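# Place the green-mat cartridge label-up into an empty tray pocket

## Task

Pick up the cartridge resting on the green mat and set it, label facing upward, into one of the unoccupied pockets of the tray that already holds some items, then open the gripper and release it.

## Robot and tools

Robot: two six-joint arms with parallel grippers, named left_arm and right_arm. The names do not refer to sides of a camera picture. In the shared scene frame the origin sits on the tabletop midway between the arms, +x points out over the table, +z points up, and left_arm stands on the +y side. Base positions: left_arm (-0.050, +0.304, 0) m, turned by quat_wxyz (+0.995, 0, 0, -0.100); right_arm (-0.009, -0.244, 0) m, quat_wxyz (+1.000, 0, 0, -0.002).

Joint order for each arm, used in every command and every listing: waist (joint1), shoulder (joint2), elbow (joint3), wrist pitch (joint4), wrist yaw (joint5), wrist roll (joint6). Stated ranges in radians: waist -2.618 to 3.054, shoulder 0.000 to 3.142, elbow 0.000 to 3.142, wrist pitch -1.571 to 1.571, wrist yaw -1.571 to 1.571, wrist roll -2.094 to 2.094. True ends may differ by up to 0.036 rad. A command more than 0.036 rad beyond an end, and farther out than the joint's last reported angle, is rejected; a target past the real end is clipped there, and the result may then print "joint sent to its limit" (its absence does not prove there is more room).

A command row is one flat list of 14 numbers covering both arms, even if only one moves: left_arm's six joint angles then its opening, followed by right_arm's six angles then its opening. Joint values are absolute target angles in radians (the same kind of numbers that Joint positions prints), not offsets. Opening runs from -1 (closed) to +1 (fully open, about 0.094 m between pads). Between the ends, the fingers are driven until grip_measured reads the number you sent. To hold a part, command roughly 0.03 below its grip_measured; a smaller gap grips more gently. Readings per gripper can be off by about 1 mm. Pads press at most about 50 to 62 N, less on very thin parts, with a brief spike at first contact.

Tools:
- execute_actions(actions): a list of actions run in sequence. Each action is a table of at most 15 rows, one row per 1/30 s control step; if fewer rows are given, the final row repeats for the rest of the 15 steps. An empty list just reports state and images.
- move(target, speed, blocking): target is a single 14-number row of absolute joint angles and openings. All joints travel along paths finishing together, so the hand traces a curve. speed (0.01 to 2 rad/s, default 0.5) caps the joint with the longest way to go. Paths last between 0.5 and 10 s; longer ones stop short. Finger values are sent at the start. Moves ignore obstacles and the other arm. With blocking=false the result arrives after 0.5 s while motion continues; you must wait or stop before sending new rows or moves. The result adds a "move:" line: outcome (done, off_target, moving, held, fault), limits=held or limits=none, and each arm's joint farthest from target.
- wait(seconds): 0 to 10 s, arms keep their last command; returns early if a running move ends.
- stop(): brakes a running move; it needs distance to stop, fingers keep moving.
- zoom_image(camera, region): enlarges part of cam_left_wrist or cam_right_wrist (each 616x616); region is [x0, y0, x1, y1] pixels from the top-left, at most 504 by 504.
- read_manual(section): licence texts only.
- finished_scene(scene): ends the current scene with its number; irreversible. The goal must hold at that time.

Results: the state line gives each gripper's end_effector_position (metres) and end_effector_quat_wxyz in the scene frame; this point lies between the pads about 1 cm behind the fingertips, and may be a bit off at long reach. Fingers point along the gripper's +z and close along its y. Joint positions and Joint velocities list six joints per arm plus pad gap in metres. "Joint targets" shows what the joints are being driven toward now; resend those values to keep a joint still. "joint command not followed" means a clearance check altered targets. FAULT or OVER-TEMPERATURE FAULT lines mean an arm was stopped.

Motion limits: each step, a joint's target is held within a lead of its measured angle (waist 0.202, shoulder 0.258, elbow 0.238, wrist pitch 0.573, wrist yaw and roll 0.522 rad), and targets that would shift the hand more than 70 mm are scaled back. Big moves thus take several actions; an unfinished move may need to be commanded again. The sim keeps running while you think, holding the last command.

Avoid: knocking anything off the table (fails the job), arms colliding or pushing on each other, dropping or slipping the part, fast impacts, and pressing far past a contact point (deeper targets press harder; faster moves hit harder). Brief external tugs on a held part or pushes on loose items may happen. Holding loads heats motors: a MOTOR HOT warning comes from 75 °C, 90 °C stops the arm 10 s, 100 °C makes it go limp and fall. Keep holding times short. Quicker, smoother, lower-effort motion is preferred.

Each tool is called after ">>>" as a command line: name --argument value for each argument, lists and objects as JSON in quotes; but a table of rows of numbers goes row by row, as --pt "numbers of a row", without its own name.

## Session

>>> execute_actions --actions '[]'

Scene clock: 0.00 s.
left_arm: end_effector_position=(+0.2564, -0.0778, +0.0984) grip_measured=+1.000 end_effector_quat_wxyz=(+0.080, +0.840, +0.535, +0.032) | right_arm: end_effector_position=(+0.3361, -0.3617, +0.1298) grip_measured=+1.000 end_effector_quat_wxyz=(+0.076, +0.243, +0.958, +0.128)
Joint names: [waist, shoulder, elbow, wrist pitch, wrist yaw, wrist roll]
Joint positions: left_arm=[-0.714  2.309  2.185 -1.281 -0.05   1.096  0.094] | right_arm=[-0.466  1.825  1.568 -1.22  -0.284  0.041  0.094]
Joint velocities: left_arm=[-0.002 -0.002 -0.007 -0.022  0.022 -0.037  0.   ] | right_arm=[-0.007  0.007  0.012 -0.081 -0.081  0.037  0.   ]
Joint targets: left_arm=[-0.714 2.286 2.199 -1.279 -0.040 1.095] | right_arm=[-0.466 1.818 1.575 -1.221 -0.289 0.040]

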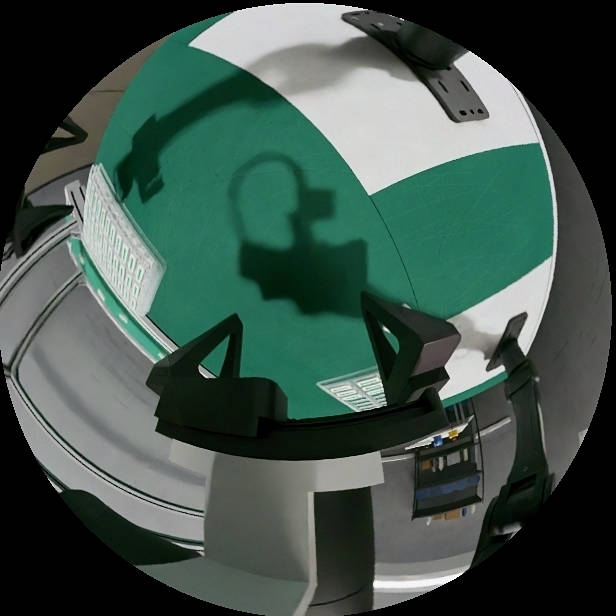

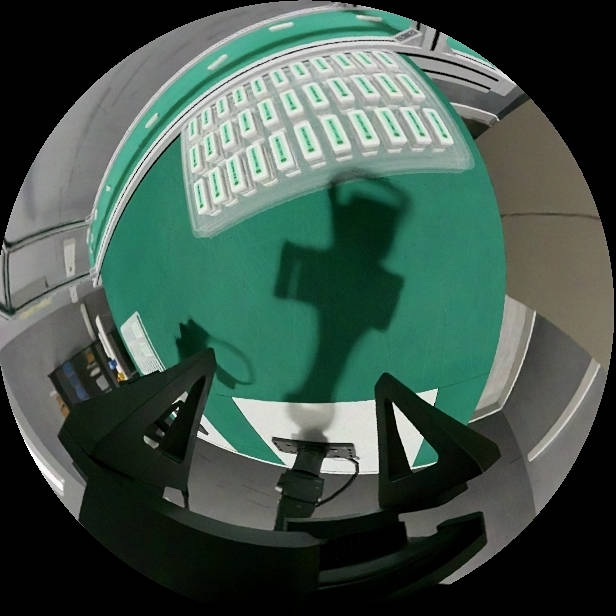

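>>> move --target '[0.1,1.6,1.6,-1.5,0,0,1,-0.466,1.818,1.575,-1.221,-0.289,0.04,1]' --speed 1.0

Scene clock: 13.33 s.
left_arm: end_effector_position=(+0.2421, +0.2771, +0.1903) grip_measured=+1.000 end_effector_quat_wxyz=(+0.027, +0.054, +0.998, +0.005) | right_arm: end_effector_position=(+0.3361, -0.3617, +0.1298) grip_measured=+1.000 end_effector_quat_wxyz=(+0.076, +0.243, +0.958, +0.128)
Joint names: [waist, shoulder, elbow, wrist pitch, wrist yaw, wrist roll]
Joint positions: left_arm=[ 0.1    1.623  1.607 -1.501 -0.012  0.007  0.094] | right_arm=[-0.466  1.825  1.568 -1.22  -0.284  0.041  0.094]
Joint velocities: left_arm=[-0.032  0.002 -0.002 -0.007 -0.022  0.022  0.   ] | right_arm=[ 0.007 -0.007 -0.007  0.051 -0.007  0.022  0.   ]
Joint targets: left_arm=[0.100 1.600 1.600 -1.500 -0.000 -0.000] | right_arm=[-0.466 1.818 1.575 -1.221 -0.289 0.040]
move: off_target (left_arm); limits=none; left_arm: farthest joint: the shoulder, 0.023 radians from its target (0.709 radians at the start); right_arm: farthest joint: the shoulder, 0.007 radians from its target (0.007 radians at the start)

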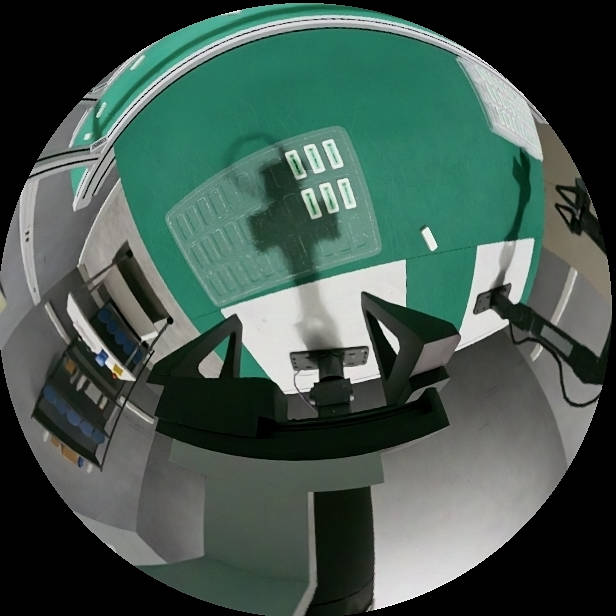

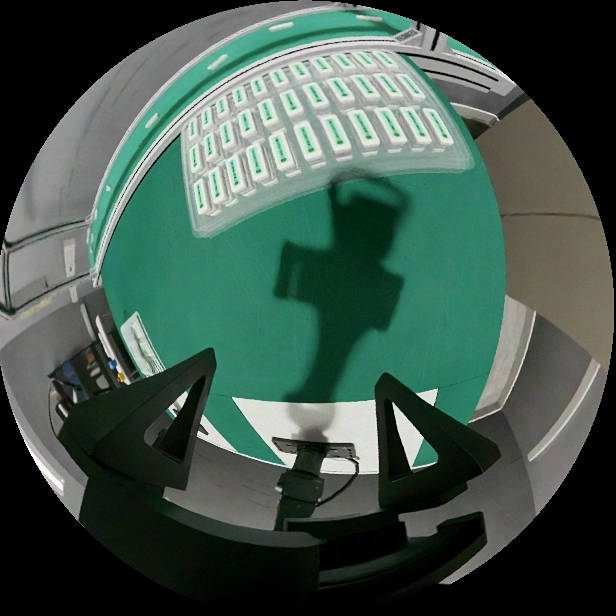

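>>> zoom_image --camera "cam_left_wrist" --region '[380, 190, 480, 290]'

>>> zoom_image --camera "cam_left_wrist" --region '[150, 100, 410, 320]'

Region (380, 190, 480, 290) of cam_left_wrist's 616x616 image, scaled by 5.040, with more detail than that image has.

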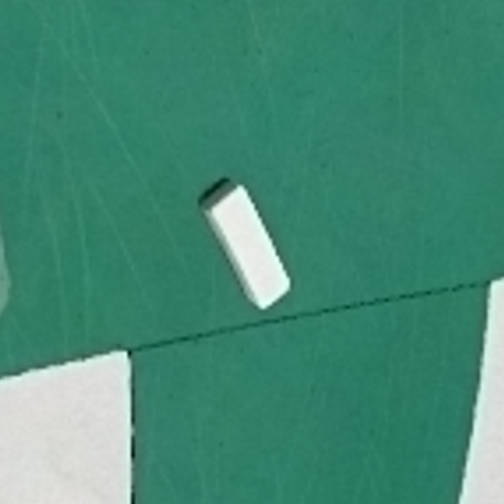

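Region (150, 100, 410, 320) of cam_left_wrist's 616x616 image, scaled by 1.938, with more detail than that image has; it fills the top 426 rows of this view, and the rest is white.

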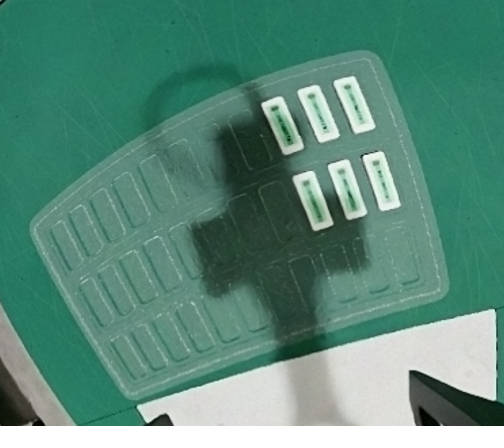

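>>> move --target '[-0.574,1.91,1.625,-1.261,0,0,1,-0.466,1.818,1.575,-1.221,-0.289,0.04,1]' --speed 1.0

Scene clock: 27.37 s.
left_arm: end_effector_position=(+0.2044, +0.0536, +0.0997) grip_measured=+1.000 end_effector_quat_wxyz=(-0.010, +0.384, +0.923, +0.005) | right_arm: end_effector_position=(+0.3361, -0.3617, +0.1298) grip_measured=+1.000 end_effector_quat_wxyz=(+0.076, +0.243, +0.958, +0.128)
Joint names: [waist, shoulder, elbow, wrist pitch, wrist yaw, wrist roll]
Joint positions: left_arm=[-0.58   1.921  1.607 -1.279 -0.001  0.007  0.094] | right_arm=[-0.466  1.825  1.568 -1.22  -0.284  0.041  0.094]
Joint velocities: left_arm=[ 0.002  0.012 -0.002 -0.007 -0.051 -0.037  0.   ] | right_arm=[ 0.012 -0.007  0.017 -0.051  0.051 -0.037  0.   ]
Joint targets: left_arm=[-0.574 1.910 1.625 -1.261 -0.000 0.000] | right_arm=[-0.466 1.818 1.575 -1.221 -0.289 0.040]
move: done; limits=none; left_arm: farthest joint: the elbow, 0.018 radians from its target (0.018 radians at the start); right_arm: farthest joint: the shoulder, 0.007 radians from its target (0.007 radians at the start)

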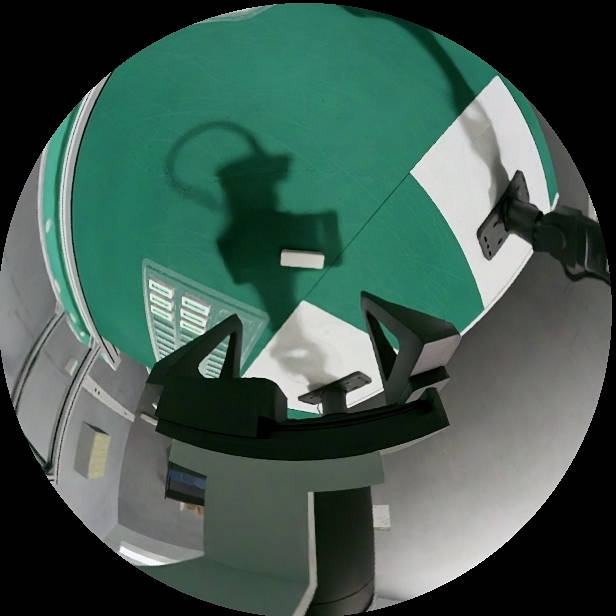

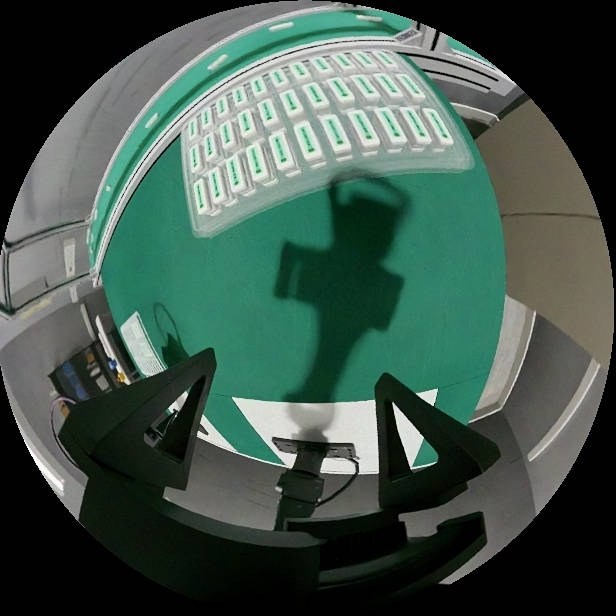

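>>> zoom_image --camera "cam_left_wrist" --region '[260, 220, 340, 300]'

>>> zoom_image --camera "cam_right_wrist" --region '[280, 50, 480, 200]'

Region (260, 220, 340, 300) of cam_left_wrist's 616x616 image, scaled by 6.300, with more detail than that image has.

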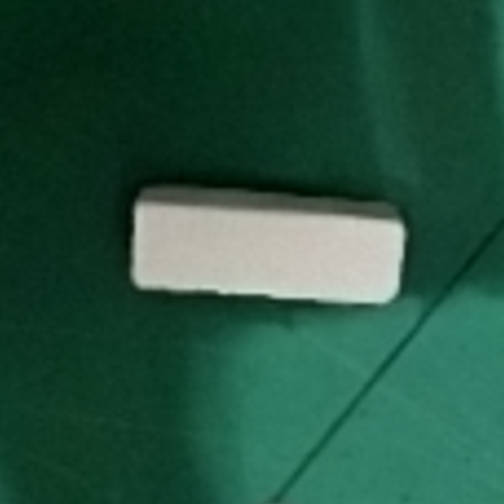

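Region (280, 50, 480, 200) of cam_right_wrist's 616x616 image, scaled by 2.520, with more detail than that image has; it fills the top 378 rows of this view, and the rest is white.

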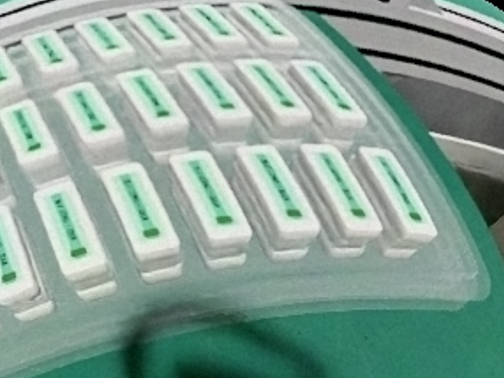

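>>> move --target '[0.2,0.45,0.45,0,0,0,1,0.934,1.938,1.522,-1.147,0,-1.19,1]' --speed 1.0

Scene clock: 51.03 s.
left_arm: end_effector_position=(+0.2298, +0.3024, +0.2831) grip_measured=+1.000 end_effector_quat_wxyz=(+0.691, +0.005, +0.723, -0.000) | right_arm: end_effector_position=(+0.2056, +0.0525, +0.0794) grip_measured=+1.000 end_effector_quat_wxyz=(-0.011, +0.872, -0.489, -0.002)
Joint names: [waist, shoulder, elbow, wrist pitch, wrist yaw, wrist roll]
Joint positions: left_arm=[ 0.193  0.473  0.455 -0.028 -0.001  0.007  0.094] | right_arm=[ 0.941  1.925  1.532 -1.157 -0.006 -1.182  0.094]
Joint velocities: left_arm=[ 0.007 -0.012 -0.017 -0.022  0.007 -0.066  0.   ] | right_arm=[-0.002 -0.017  0.002 -0.051 -0.066  0.051  0.   ]
Joint targets: left_arm=[0.200 0.450 0.450 -0.000 0.000 -0.000] | right_arm=[0.934 1.938 1.522 -1.147 -0.000 -1.190]
move: off_target (left_arm); limits=none; left_arm: farthest joint: the wrist pitch, 0.028 radians from its target (1.279 radians at the start); right_arm: farthest joint: the shoulder, 0.013 radians from its target (0.113 radians at the start)

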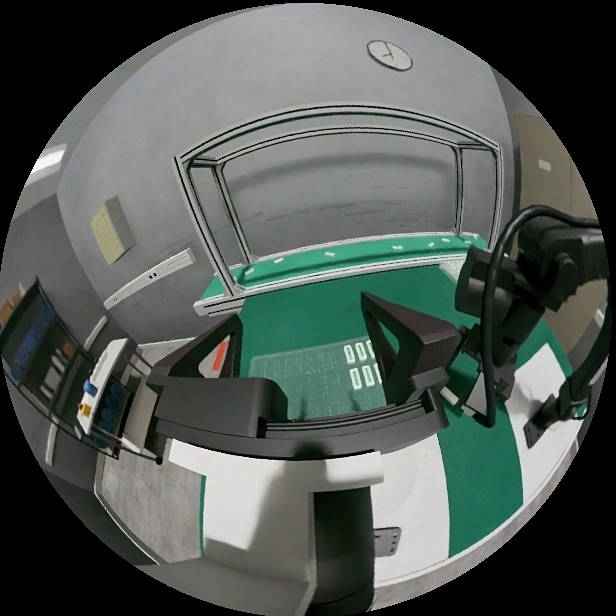

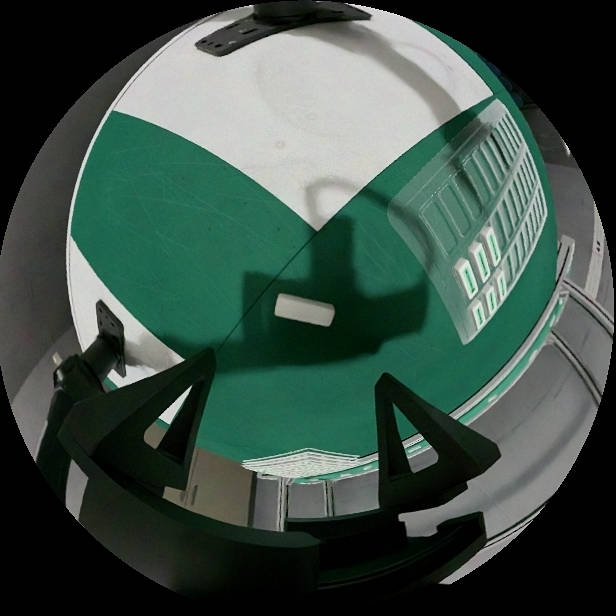

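>>> move --target '[0.2,0.45,0.45,0,0,0,1,0.934,1.99,1.402,-0.989,0,-1.13,0.6]' --speed 0.4

Scene clock: 54.27 s.
left_arm: end_effector_position=(+0.2298, +0.3024, +0.2832) grip_measured=+1.000 end_effector_quat_wxyz=(+0.691, +0.005, +0.723, -0.000) | right_arm: end_effector_position=(+0.2037, +0.0497, +0.0286) grip_measured=+0.602 end_effector_quat_wxyz=(+0.003, +0.861, -0.508, -0.003)
Joint names: [waist, shoulder, elbow, wrist pitch, wrist yaw, wrist roll]
Joint positions: left_arm=[ 0.193  0.473  0.455 -0.027 -0.001  0.007  0.094] | right_arm=[ 0.941  1.984  1.407 -1.    -0.006 -1.138  0.075]
Joint velocities: left_arm=[ 0.002 -0.007 -0.002 -0.037  0.022  0.007  0.   ] | right_arm=[ 0.012  0.002  0.007  0.066  0.007  0.007 -0.001]
Joint targets: left_arm=[0.200 0.450 0.450 0.000 -0.000 -0.000] | right_arm=[0.934 1.990 1.402 -0.989 0.000 -1.130]
move: off_target (left_arm); limits=none; left_arm: farthest joint: the wrist pitch, 0.027 radians from its target (0.027 radians at the start); right_arm: farthest joint: the wrist pitch, 0.011 radians from its target (0.168 radians at the start)

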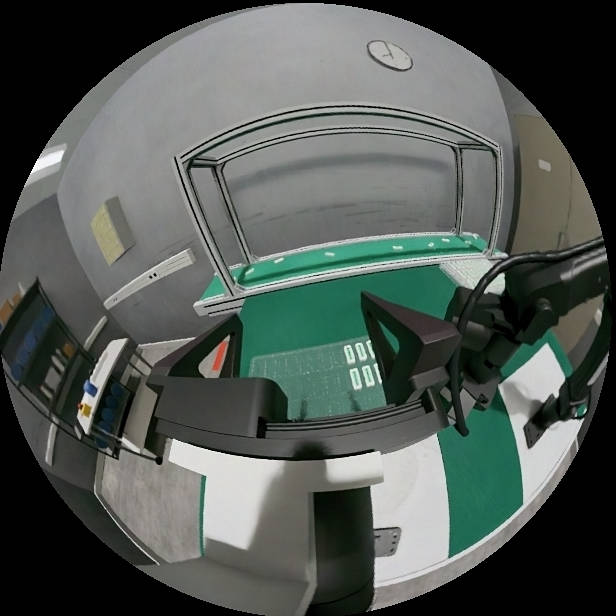

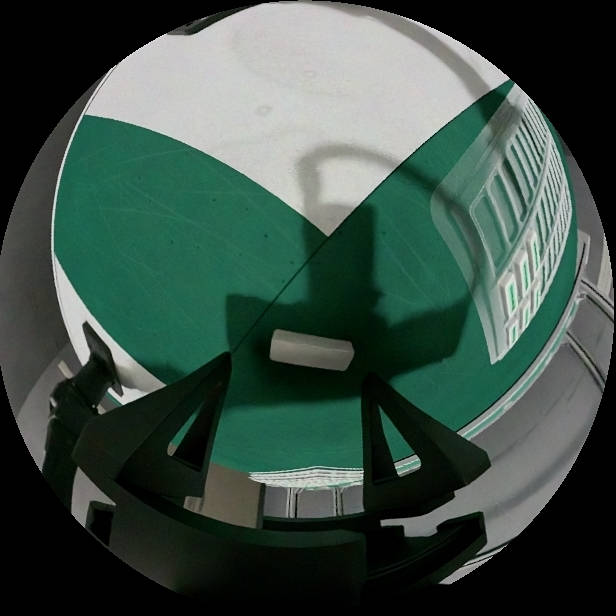

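>>> zoom_image --camera "cam_right_wrist" --region '[200, 300, 400, 430]'

Region (200, 300, 400, 430) of cam_right_wrist's 616x616 image, scaled by 2.520, with more detail than that image has; it fills the top 328 rows of this view, and the rest is white.

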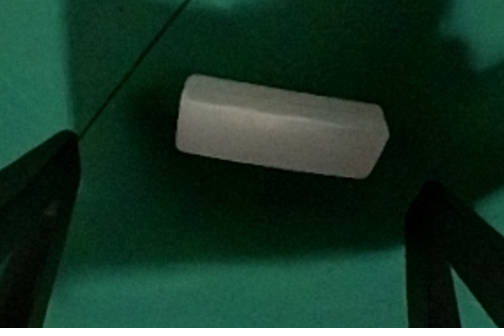

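>>> move --target '[0.2,0.45,0.45,0,0,0,1,0.934,2.027,1.392,-0.938,0,-1.13,0.6]' --speed 0.15

>>> zoom_image --camera "cam_right_wrist" --region '[200, 300, 400, 430]'

Scene clock: 61.73 s.
left_arm: end_effector_position=(+0.2298, +0.3024, +0.2832) grip_measured=+1.000 end_effector_quat_wxyz=(+0.691, +0.005, +0.723, -0.000) | right_arm: end_effector_position=(+0.2094, +0.0575, +0.0176) grip_measured=+0.602 end_effector_quat_wxyz=(-0.007, +0.861, -0.508, -0.002)
Joint names: [waist, shoulder, elbow, wrist pitch, wrist yaw, wrist roll]
Joint positions: left_arm=[ 0.193  0.473  0.455 -0.027 -0.001  0.007  0.094] | right_arm=[ 0.941  2.016  1.407 -0.949 -0.006 -1.138  0.075]
Joint velocities: left_arm=[-0.007  0.012 -0.007 -0.022 -0.022 -0.007  0.   ] | right_arm=[ 0.002 -0.002  0.002 -0.007 -0.022  0.051 -0.   ]
Joint targets: left_arm=[0.200 0.450 0.450 0.000 0.000 -0.000] | right_arm=[0.934 2.027 1.392 -0.938 0.000 -1.130]
move: off_target (left_arm); limits=none; left_arm: farthest joint: the wrist pitch, 0.027 radians from its target (0.027 radians at the start); right_arm: farthest joint: the elbow, 0.015 radians from its target (0.015 radians at the start)

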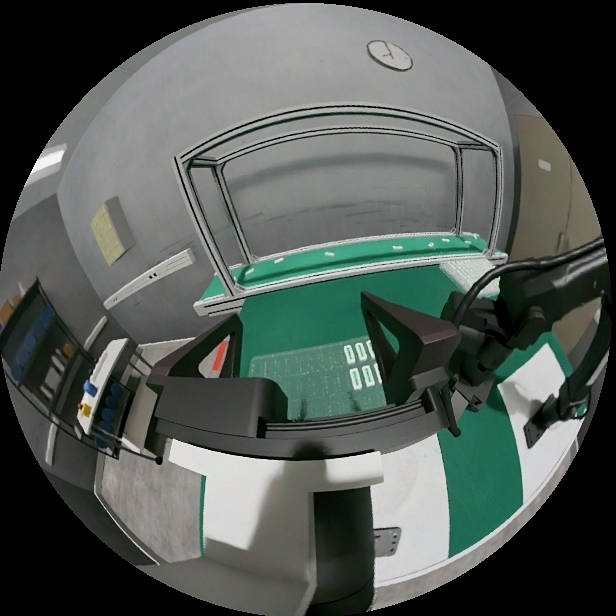

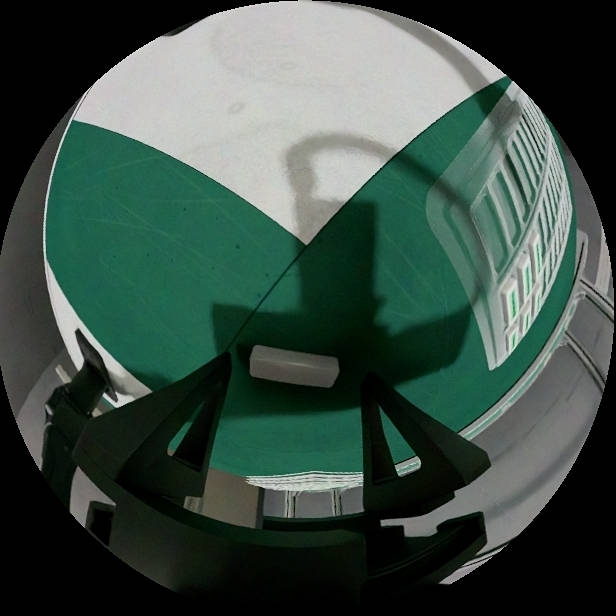

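Region (200, 300, 400, 430) of cam_right_wrist's 616x616 image, scaled by 2.520, with more detail than that image has; it fills the top 328 rows of this view, and the rest is white.

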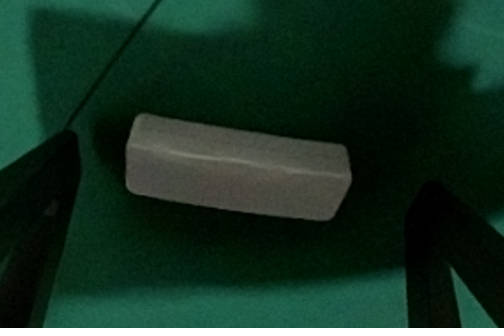

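>>> move --target '[0.2,0.45,0.45,0,0,0,1,0.934,2.036,1.382,-0.928,0,-1.13,0.3]' --speed 0.15

>>> zoom_image --camera "cam_right_wrist" --region '[200, 300, 400, 430]'

Scene clock: 65.40 s.
left_arm: end_effector_position=(+0.2298, +0.3024, +0.2831) grip_measured=+1.000 end_effector_quat_wxyz=(+0.691, +0.005, +0.723, -0.000) | right_arm: end_effector_position=(+0.2078, +0.0553, +0.0141) grip_measured=+0.302 end_effector_quat_wxyz=(-0.004, +0.861, -0.508, -0.002)
Joint names: [waist, shoulder, elbow, wrist pitch, wrist yaw, wrist roll]
Joint positions: left_arm=[ 0.193  0.473  0.455 -0.028 -0.001  0.007  0.094] | right_arm=[ 0.941  2.016  1.392 -0.939 -0.006 -1.138  0.061]
Joint velocities: left_arm=[ 0.002  0.017 -0.007 -0.007  0.037  0.022  0.   ] | right_arm=[ 0.007  0.007  0.017 -0.037 -0.022 -0.022 -0.001]
Joint targets: left_arm=[0.200 0.450 0.450 -0.000 0.000 0.000] | right_arm=[0.934 2.036 1.382 -0.928 0.000 -1.130]
move: off_target (left_arm); limits=none; left_arm: farthest joint: the wrist pitch, 0.028 radians from its target (0.027 radians at the start); right_arm: farthest joint: the shoulder, 0.020 radians from its target (0.020 radians at the start)

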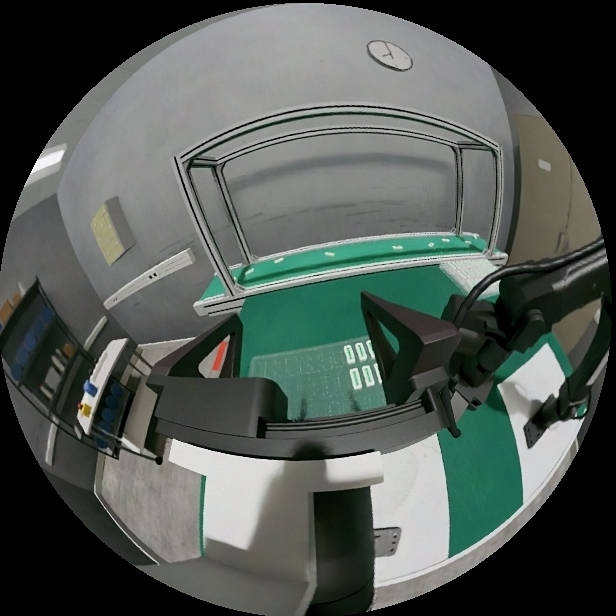

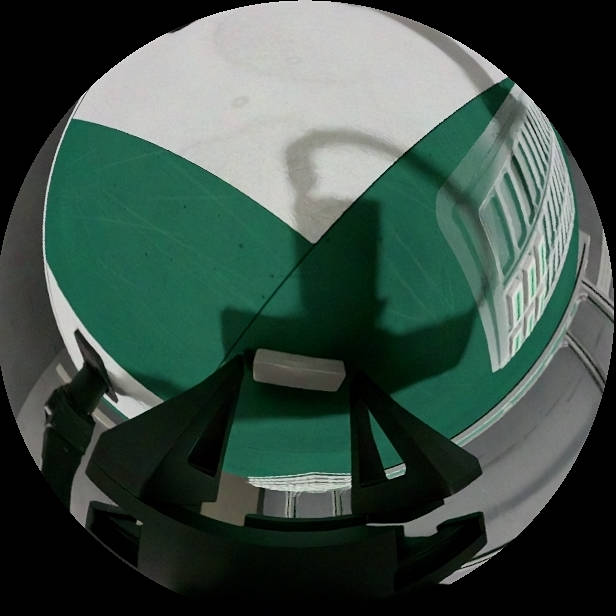

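Region (200, 300, 400, 430) of cam_right_wrist's 616x616 image, scaled by 2.520, with more detail than that image has; it fills the top 328 rows of this view, and the rest is white.

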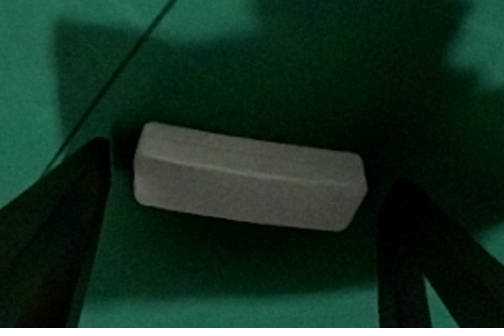

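>>> execute_actions --actions '[[[0.2,0.45,0.45,0,0,0,1,0.934,2.042,1.382,-0.928,0,-1.13,0.2]]]'

>>> zoom_image --camera "cam_right_wrist" --region '[200, 300, 400, 430]'

Scene clock: 67.93 s.
left_arm: end_effector_position=(+0.2298, +0.3024, +0.2832) grip_measured=+1.000 end_effector_quat_wxyz=(+0.691, +0.005, +0.723, -0.000) | right_arm: end_effector_position=(+0.2080, +0.0556, +0.0141) grip_measured=+0.202 end_effector_quat_wxyz=(-0.005, +0.861, -0.508, -0.002)
Joint names: [waist, shoulder, elbow, wrist pitch, wrist yaw, wrist roll]
Joint positions: left_arm=[ 0.193  0.473  0.455 -0.027 -0.001  0.007  0.094] | right_arm=[ 0.941  2.016  1.392 -0.938 -0.006 -1.138  0.056]
Joint velocities: left_arm=[-0.002  0.007 -0.002 -0.051 -0.037 -0.037  0.   ] | right_arm=[-0.012  0.002  0.002 -0.081 -0.037  0.081  0.001]
Joint targets: left_arm=[0.200 0.450 0.450 0.000 -0.000 0.000] | right_arm=[0.934 2.042 1.382 -0.928 -0.000 -1.130]

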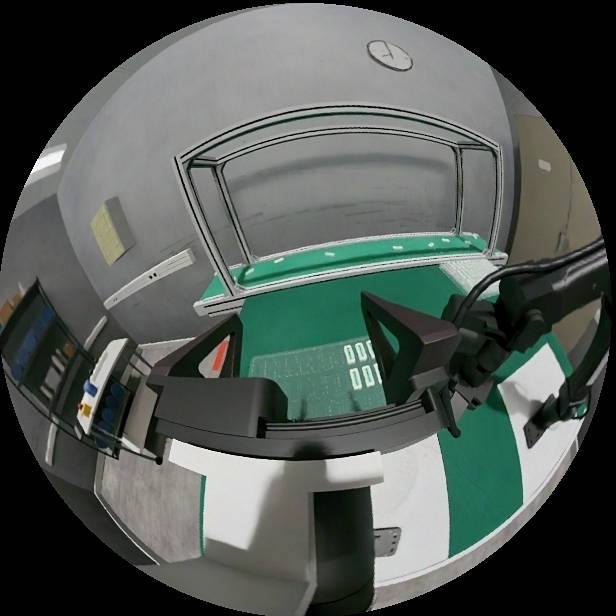

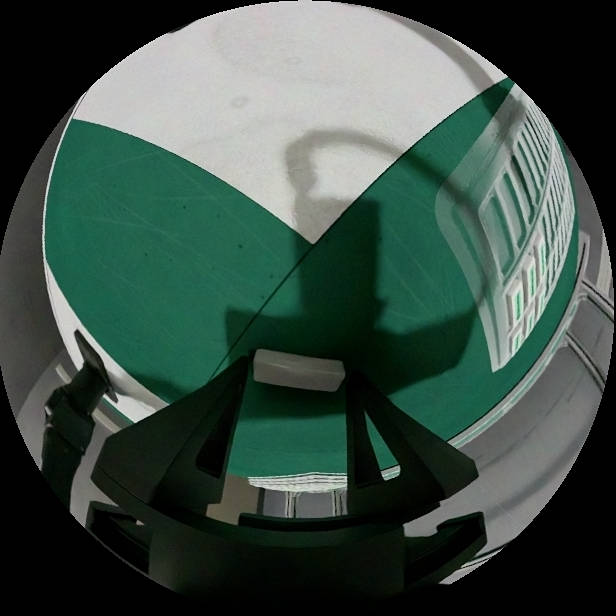

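Region (200, 300, 400, 430) of cam_right_wrist's 616x616 image, scaled by 2.520, with more detail than that image has; it fills the top 328 rows of this view, and the rest is white.

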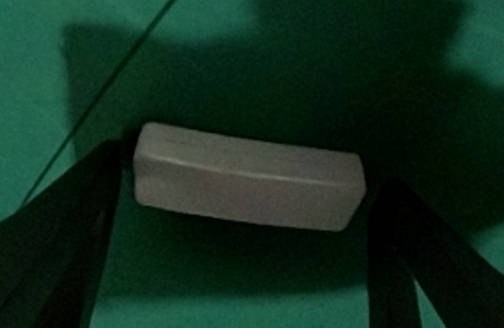

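>>> execute_actions --actions '[[[0.2,0.45,0.45,0,0,0,1,0.934,2.025,1.385,-0.928,0,-1.13,0.12],[0.2,0.45,0.45,0,0,0,1,0.934,2.025,1.385,-0.928,0,-1.13,0.09],[0.2,0.45,0.45,0,0,0,1,0.934,2.025,1.385,-0.928,0,-1.13,0.06],[0.2,0.45,0.45,0,0,0,1,0.934,2.025,1.385,-0.928,0,-1.13,0.04],[0.2,0.45,0.45,0,0,0,1,0.934,2.025,1.385,-0.928,0,-1.13,0.02],[0.2,0.45,0.45,0,0,0,1,0.934,2.025,1.385,-0.928,0,-1.13,0.0],[0.2,0.45,0.45,0,0,0,1,0.934,2.025,1.385,-0.928,0,-1.13,-0.02],[0.2,0.45,0.45,0,0,0,1,0.934,2.025,1.385,-0.928,0,-1.13,-0.04]]]'

>>> zoom_image --camera "cam_right_wrist" --region '[200, 300, 400, 430]'

Scene clock: 72.07 s.
left_arm: end_effector_position=(+0.2298, +0.3024, +0.2832) grip_measured=+1.000 end_effector_quat_wxyz=(+0.691, +0.005, +0.723, -0.000) | right_arm: end_effector_position=(+0.2080, +0.0556, +0.0141) grip_measured=-0.023 end_effector_quat_wxyz=(-0.005, +0.861, -0.508, -0.002)
Joint names: [waist, shoulder, elbow, wrist pitch, wrist yaw, wrist roll]
Joint positions: left_arm=[ 0.193  0.473  0.455 -0.027 -0.001  0.007  0.094] | right_arm=[ 0.941  2.016  1.392 -0.938 -0.006 -1.138  0.046]
Joint velocities: left_arm=[-0.032 -0.027 -0.007  0.051  0.037  0.037  0.   ] | right_arm=[-0.012 -0.012 -0.012 -0.037 -0.007 -0.081 -0.001]
Joint targets: left_arm=[0.200 0.450 0.450 -0.000 0.000 -0.000] | right_arm=[0.934 2.025 1.385 -0.928 0.000 -1.130]

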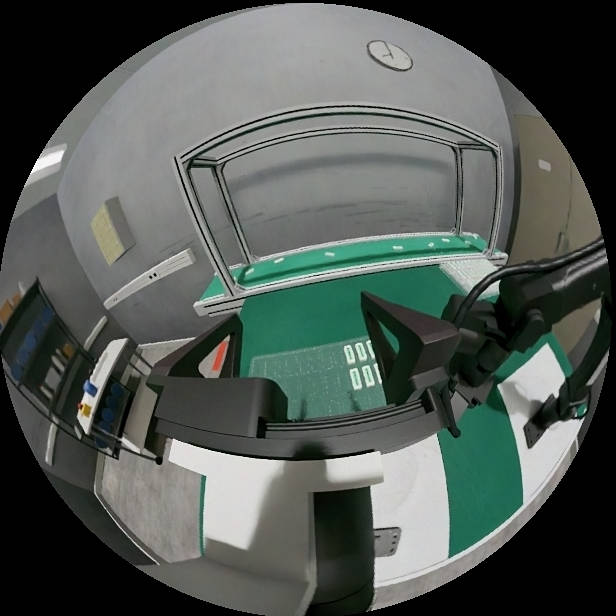

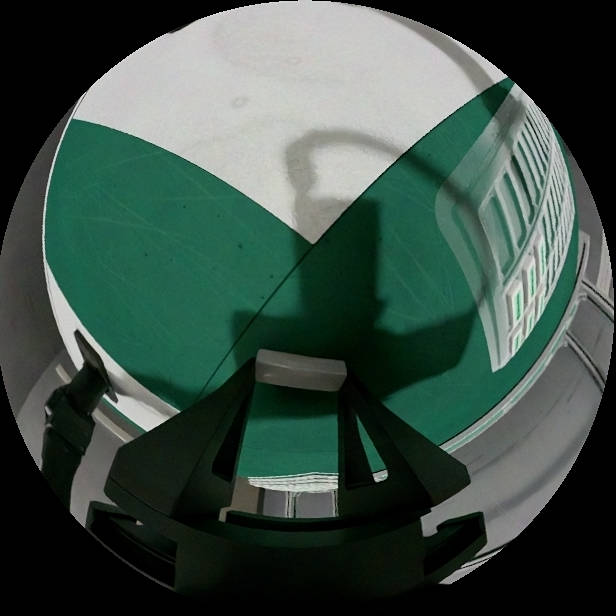

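Region (200, 300, 400, 430) of cam_right_wrist's 616x616 image, scaled by 2.520, with more detail than that image has; it fills the top 328 rows of this view, and the rest is white.

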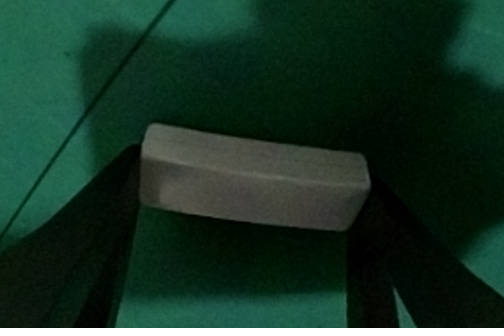

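>>> move --target '[-0.4,0.345,0.76,-0.39,0,0,-0.2,1.645,0.525,0.725,-0.185,0,-1.578,-0.055]' --speed 0.9

>>> move --target '[-1.292,0.345,0.76,-0.39,0,0,-0.2,1.645,0.525,0.725,-0.185,0,-1.578,-0.055]' --speed 0.9

Scene clock: 80.57 s.
left_arm: end_effector_position=(+0.1416, +0.1759, +0.3469) grip_measured=-0.197 end_effector_quat_wxyz=(+0.665, +0.212, +0.687, -0.201) | right_arm: end_effector_position=(-0.0275, +0.0279, +0.3586) grip_measured=-0.031 end_effector_quat_wxyz=(+0.704, -0.709, -0.024, +0.022)
Joint names: [waist, shoulder, elbow, wrist pitch, wrist yaw, wrist roll]
Joint positions: left_arm=[-0.393  0.366  0.726 -0.396 -0.001  0.007  0.038] | right_arm=[ 1.637  0.545  0.734 -0.197 -0.003 -1.573  0.046]
Joint velocities: left_arm=[ 0.002  0.002  0.002 -0.037 -0.007 -0.051 -0.001] | right_arm=[-0.002  0.022 -0.002 -0.037  0.037  0.007  0.   ]
Joint targets: left_arm=[-0.400 0.345 0.760 -0.390 -0.000 -0.000] | right_arm=[1.645 0.525 0.725 -0.185 -0.000 -1.578]
move: off_target (left_arm); limits=none; left_arm: farthest joint: the elbow, 0.034 radians from its target (0.305 radians at the start); right_arm: farthest joint: the shoulder, 0.020 radians from its target (1.491 radians at the start)

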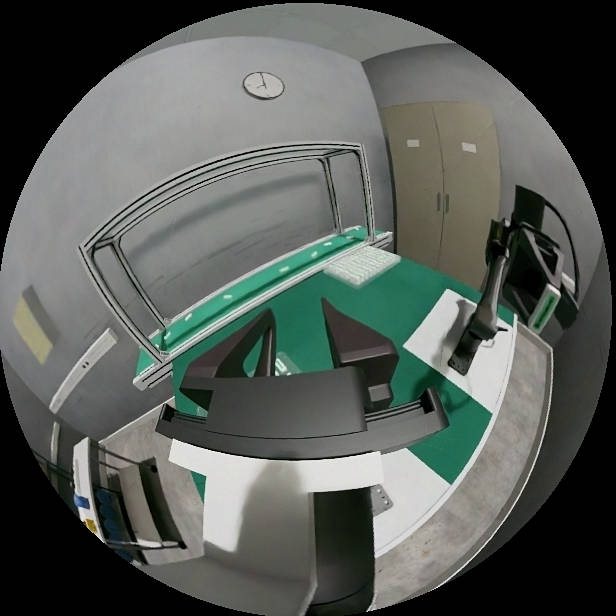

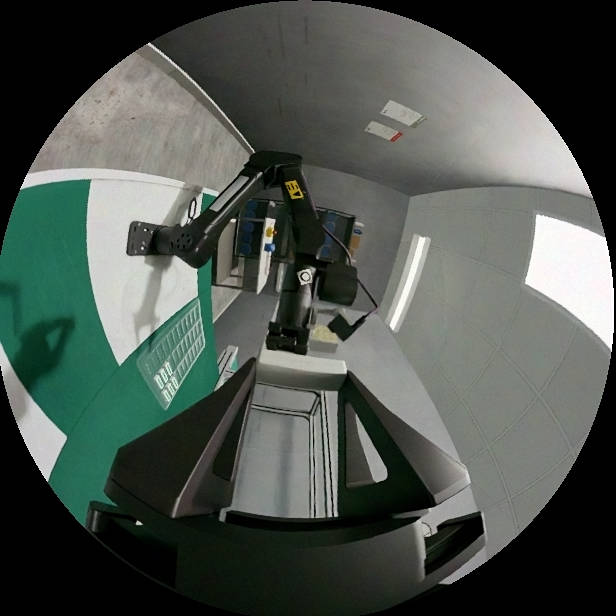

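Scene clock: 82.03 s.
left_arm: end_effector_position=(-0.0290, +0.0746, +0.3455) grip_measured=-0.197 end_effector_quat_wxyz=(+0.512, +0.490, +0.530, -0.467) | right_arm: end_effector_position=(-0.0275, +0.0279, +0.3586) grip_measured=-0.031 end_effector_quat_wxyz=(+0.704, -0.709, -0.024, +0.022)
Joint names: [waist, shoulder, elbow, wrist pitch, wrist yaw, wrist roll]
Joint positions: left_arm=[-1.285  0.366  0.726 -0.401 -0.001  0.007  0.038] | right_arm=[ 1.637  0.545  0.734 -0.197 -0.003 -1.574  0.046]
Joint velocities: left_arm=[-0.002  0.012 -0.002  0.007  0.037 -0.037 -0.   ] | right_arm=[-0.002  0.007 -0.012 -0.022  0.007 -0.007  0.   ]
Joint targets: left_arm=[-1.292 0.345 0.760 -0.390 -0.000 0.000] | right_arm=[1.645 0.525 0.725 -0.185 0.000 -1.578]
move: off_target (left_arm); limits=none; left_arm: farthest joint: the elbow, 0.034 radians from its target (0.034 radians at the start); right_arm: farthest joint: the shoulder, 0.020 radians from its target (0.020 radians at the start)

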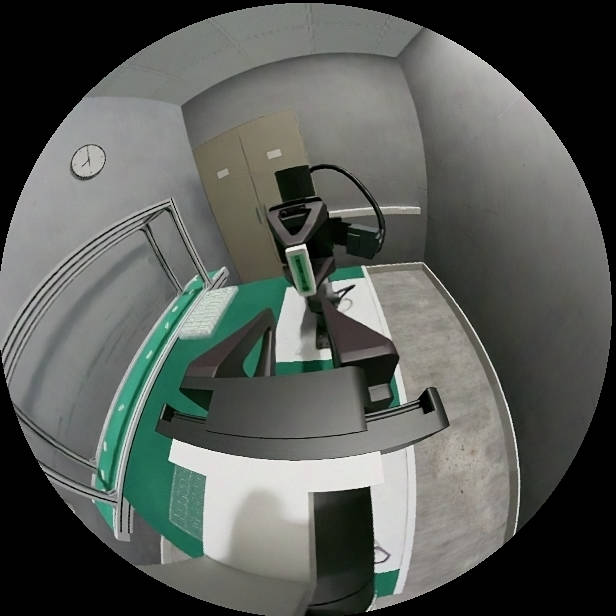

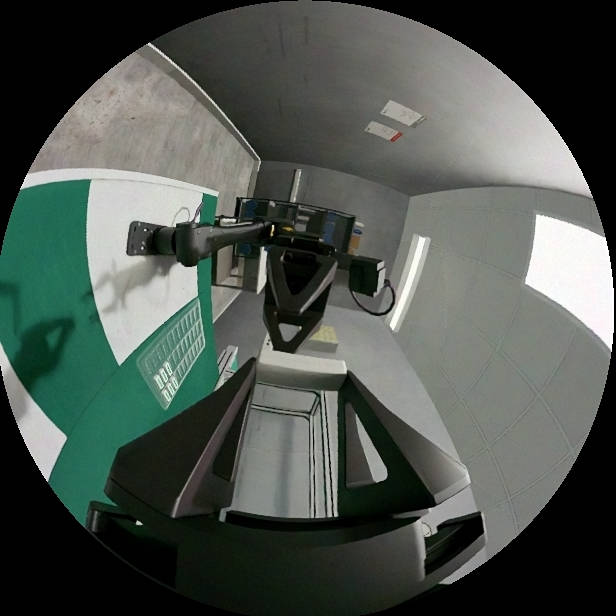

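>>> move --target '[-1.31,0.46,0.76,-0.245,0,0,-0.2,1.645,0.525,0.725,-0.185,0,-1.578,-0.055]' --speed 0.3

>>> zoom_image --camera "cam_right_wrist" --region '[200, 260, 400, 430]'

>>> zoom_image --camera "cam_left_wrist" --region '[230, 220, 370, 360]'

Scene clock: 86.33 s.
left_arm: end_effector_position=(-0.0318, +0.0547, +0.3597) grip_measured=-0.197 end_effector_quat_wxyz=(+0.520, +0.483, +0.513, -0.483) | right_arm: end_effector_position=(-0.0275, +0.0279, +0.3587) grip_measured=-0.031 end_effector_quat_wxyz=(+0.704, -0.709, -0.024, +0.022)
Joint names: [waist, shoulder, elbow, wrist pitch, wrist yaw, wrist roll]
Joint positions: left_arm=[-1.303  0.447  0.726 -0.272 -0.001  0.007  0.038] | right_arm=[ 1.637  0.545  0.734 -0.196 -0.003 -1.574  0.046]
Joint velocities: left_arm=[-0.002  0.012  0.007  0.007  0.007  0.007  0.   ] | right_arm=[-0.017  0.007  0.002 -0.022  0.022  0.051  0.001]
Joint targets: left_arm=[-1.310 0.460 0.760 -0.245 0.000 0.000] | right_arm=[1.645 0.525 0.725 -0.185 -0.000 -1.578]
move: off_target (left_arm); limits=none; left_arm: farthest joint: the elbow, 0.034 radians from its target (0.034 radians at the start); right_arm: farthest joint: the shoulder, 0.020 radians from its target (0.020 radians at the start)

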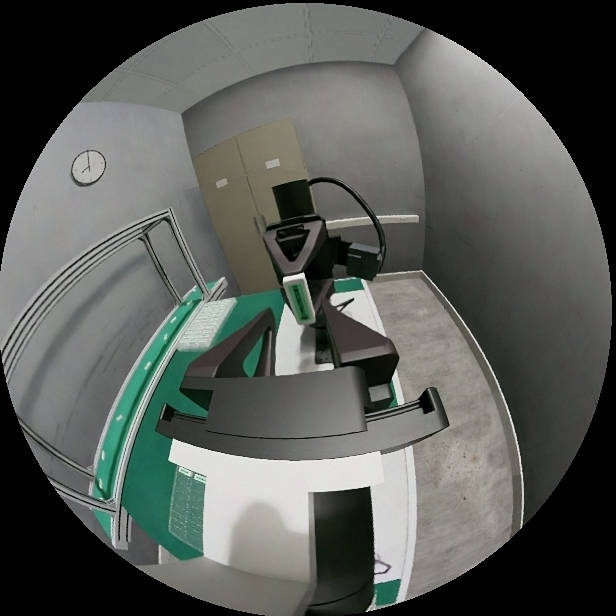

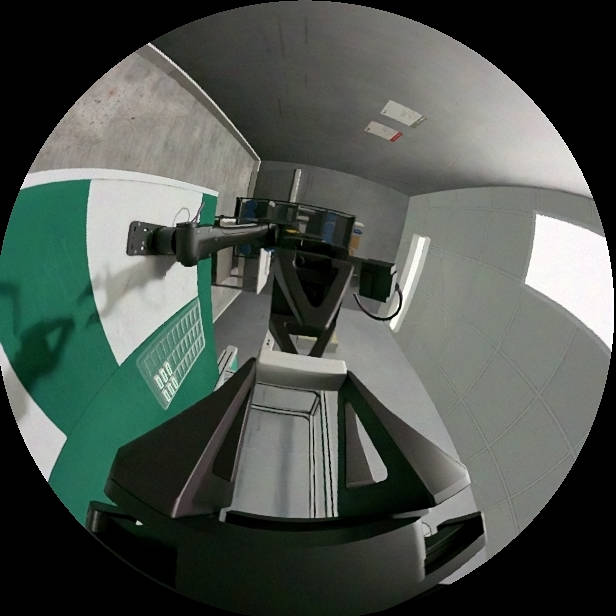

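Region (200, 260, 400, 430) of cam_right_wrist's 616x616 image, scaled by 2.520, with more detail than that image has; it fills the top 428 rows of this view, and the rest is white.

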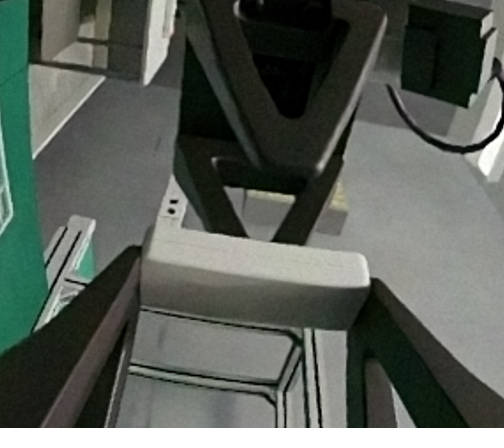

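Region (230, 220, 370, 360) of cam_left_wrist's 616x616 image, scaled by 3.600, with more detail than that image has.

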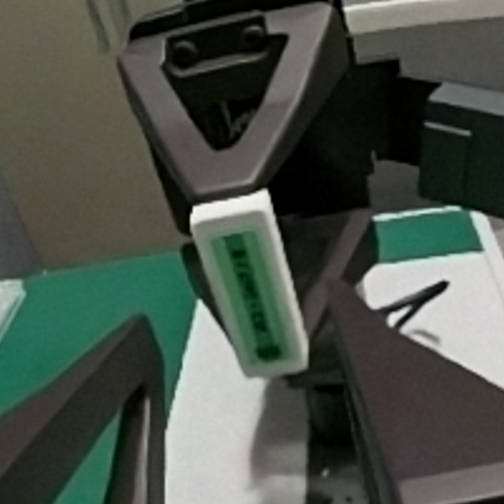

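>>> move --target '[-1.314,0.502,0.76,-0.208,0,0,-0.48,1.645,0.525,0.725,-0.185,0,-1.578,-0.055]' --speed 0.15

>>> zoom_image --camera "cam_right_wrist" --region '[200, 260, 400, 430]'

>>> zoom_image --camera "cam_left_wrist" --region '[230, 220, 370, 360]'

Scene clock: 90.13 s.
left_arm: end_effector_position=(-0.0322, +0.0446, +0.3590) grip_measured=-0.477 end_effector_quat_wxyz=(+0.518, +0.485, +0.514, -0.483) | right_arm: end_effector_position=(-0.0275, +0.0279, +0.3587) grip_measured=-0.031 end_effector_quat_wxyz=(+0.704, -0.709, -0.024, +0.022)
Joint names: [waist, shoulder, elbow, wrist pitch, wrist yaw, wrist roll]
Joint positions: left_arm=[-1.307  0.489  0.726 -0.235 -0.001  0.007  0.025] | right_arm=[ 1.637  0.545  0.734 -0.196 -0.003 -1.574  0.046]
Joint velocities: left_arm=[ 0.002  0.007 -0.002 -0.007 -0.022  0.007 -0.001] | right_arm=[-0.017 -0.002 -0.007 -0.007 -0.022 -0.11   0.   ]
Joint targets: left_arm=[-1.314 0.502 0.760 -0.208 0.000 -0.000] | right_arm=[1.645 0.525 0.725 -0.185 0.000 -1.578]
move: off_target (left_arm); limits=none; left_arm: farthest joint: the elbow, 0.034 radians from its target (0.034 radians at the start); right_arm: farthest joint: the shoulder, 0.020 radians from its target (0.020 radians at the start)

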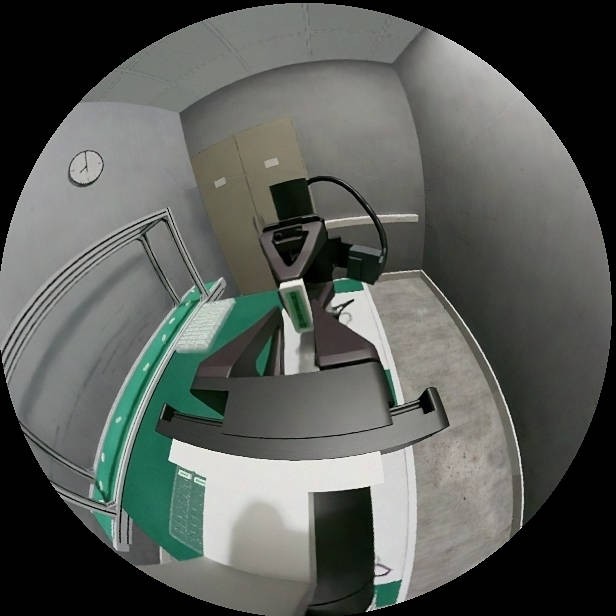

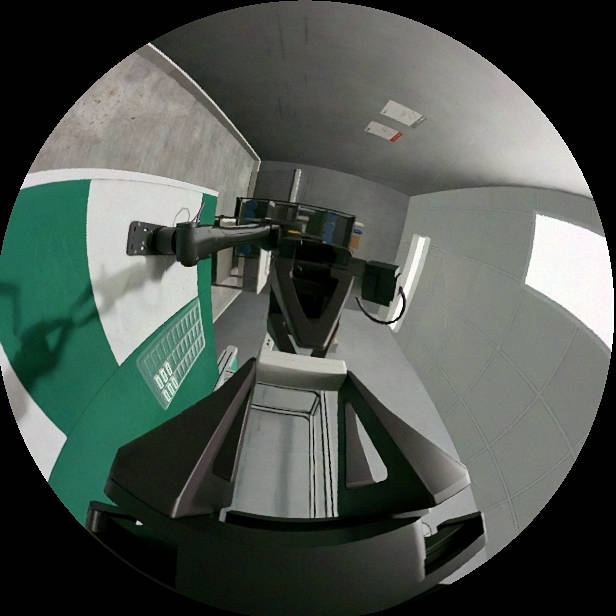

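Region (200, 260, 400, 430) of cam_right_wrist's 616x616 image, scaled by 2.520, with more detail than that image has; it fills the top 428 rows of this view, and the rest is white.

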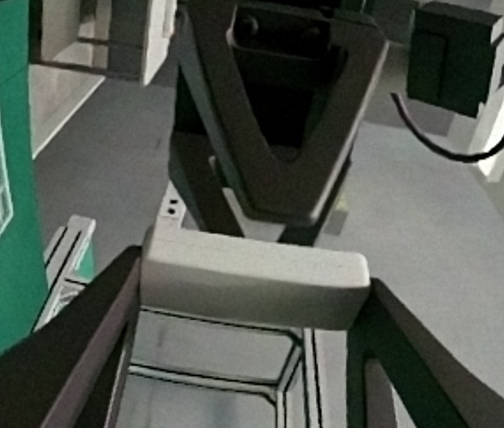

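Region (230, 220, 370, 360) of cam_left_wrist's 616x616 image, scaled by 3.600, with more detail than that image has.

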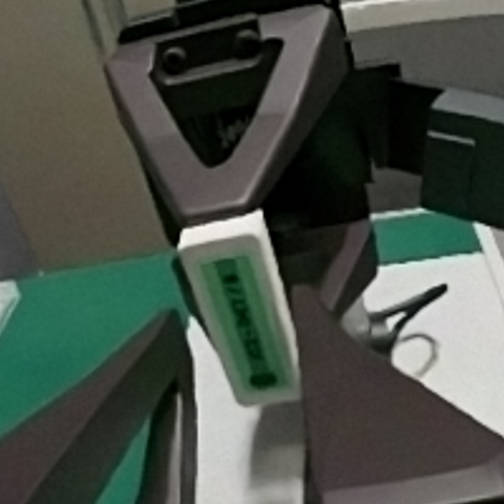

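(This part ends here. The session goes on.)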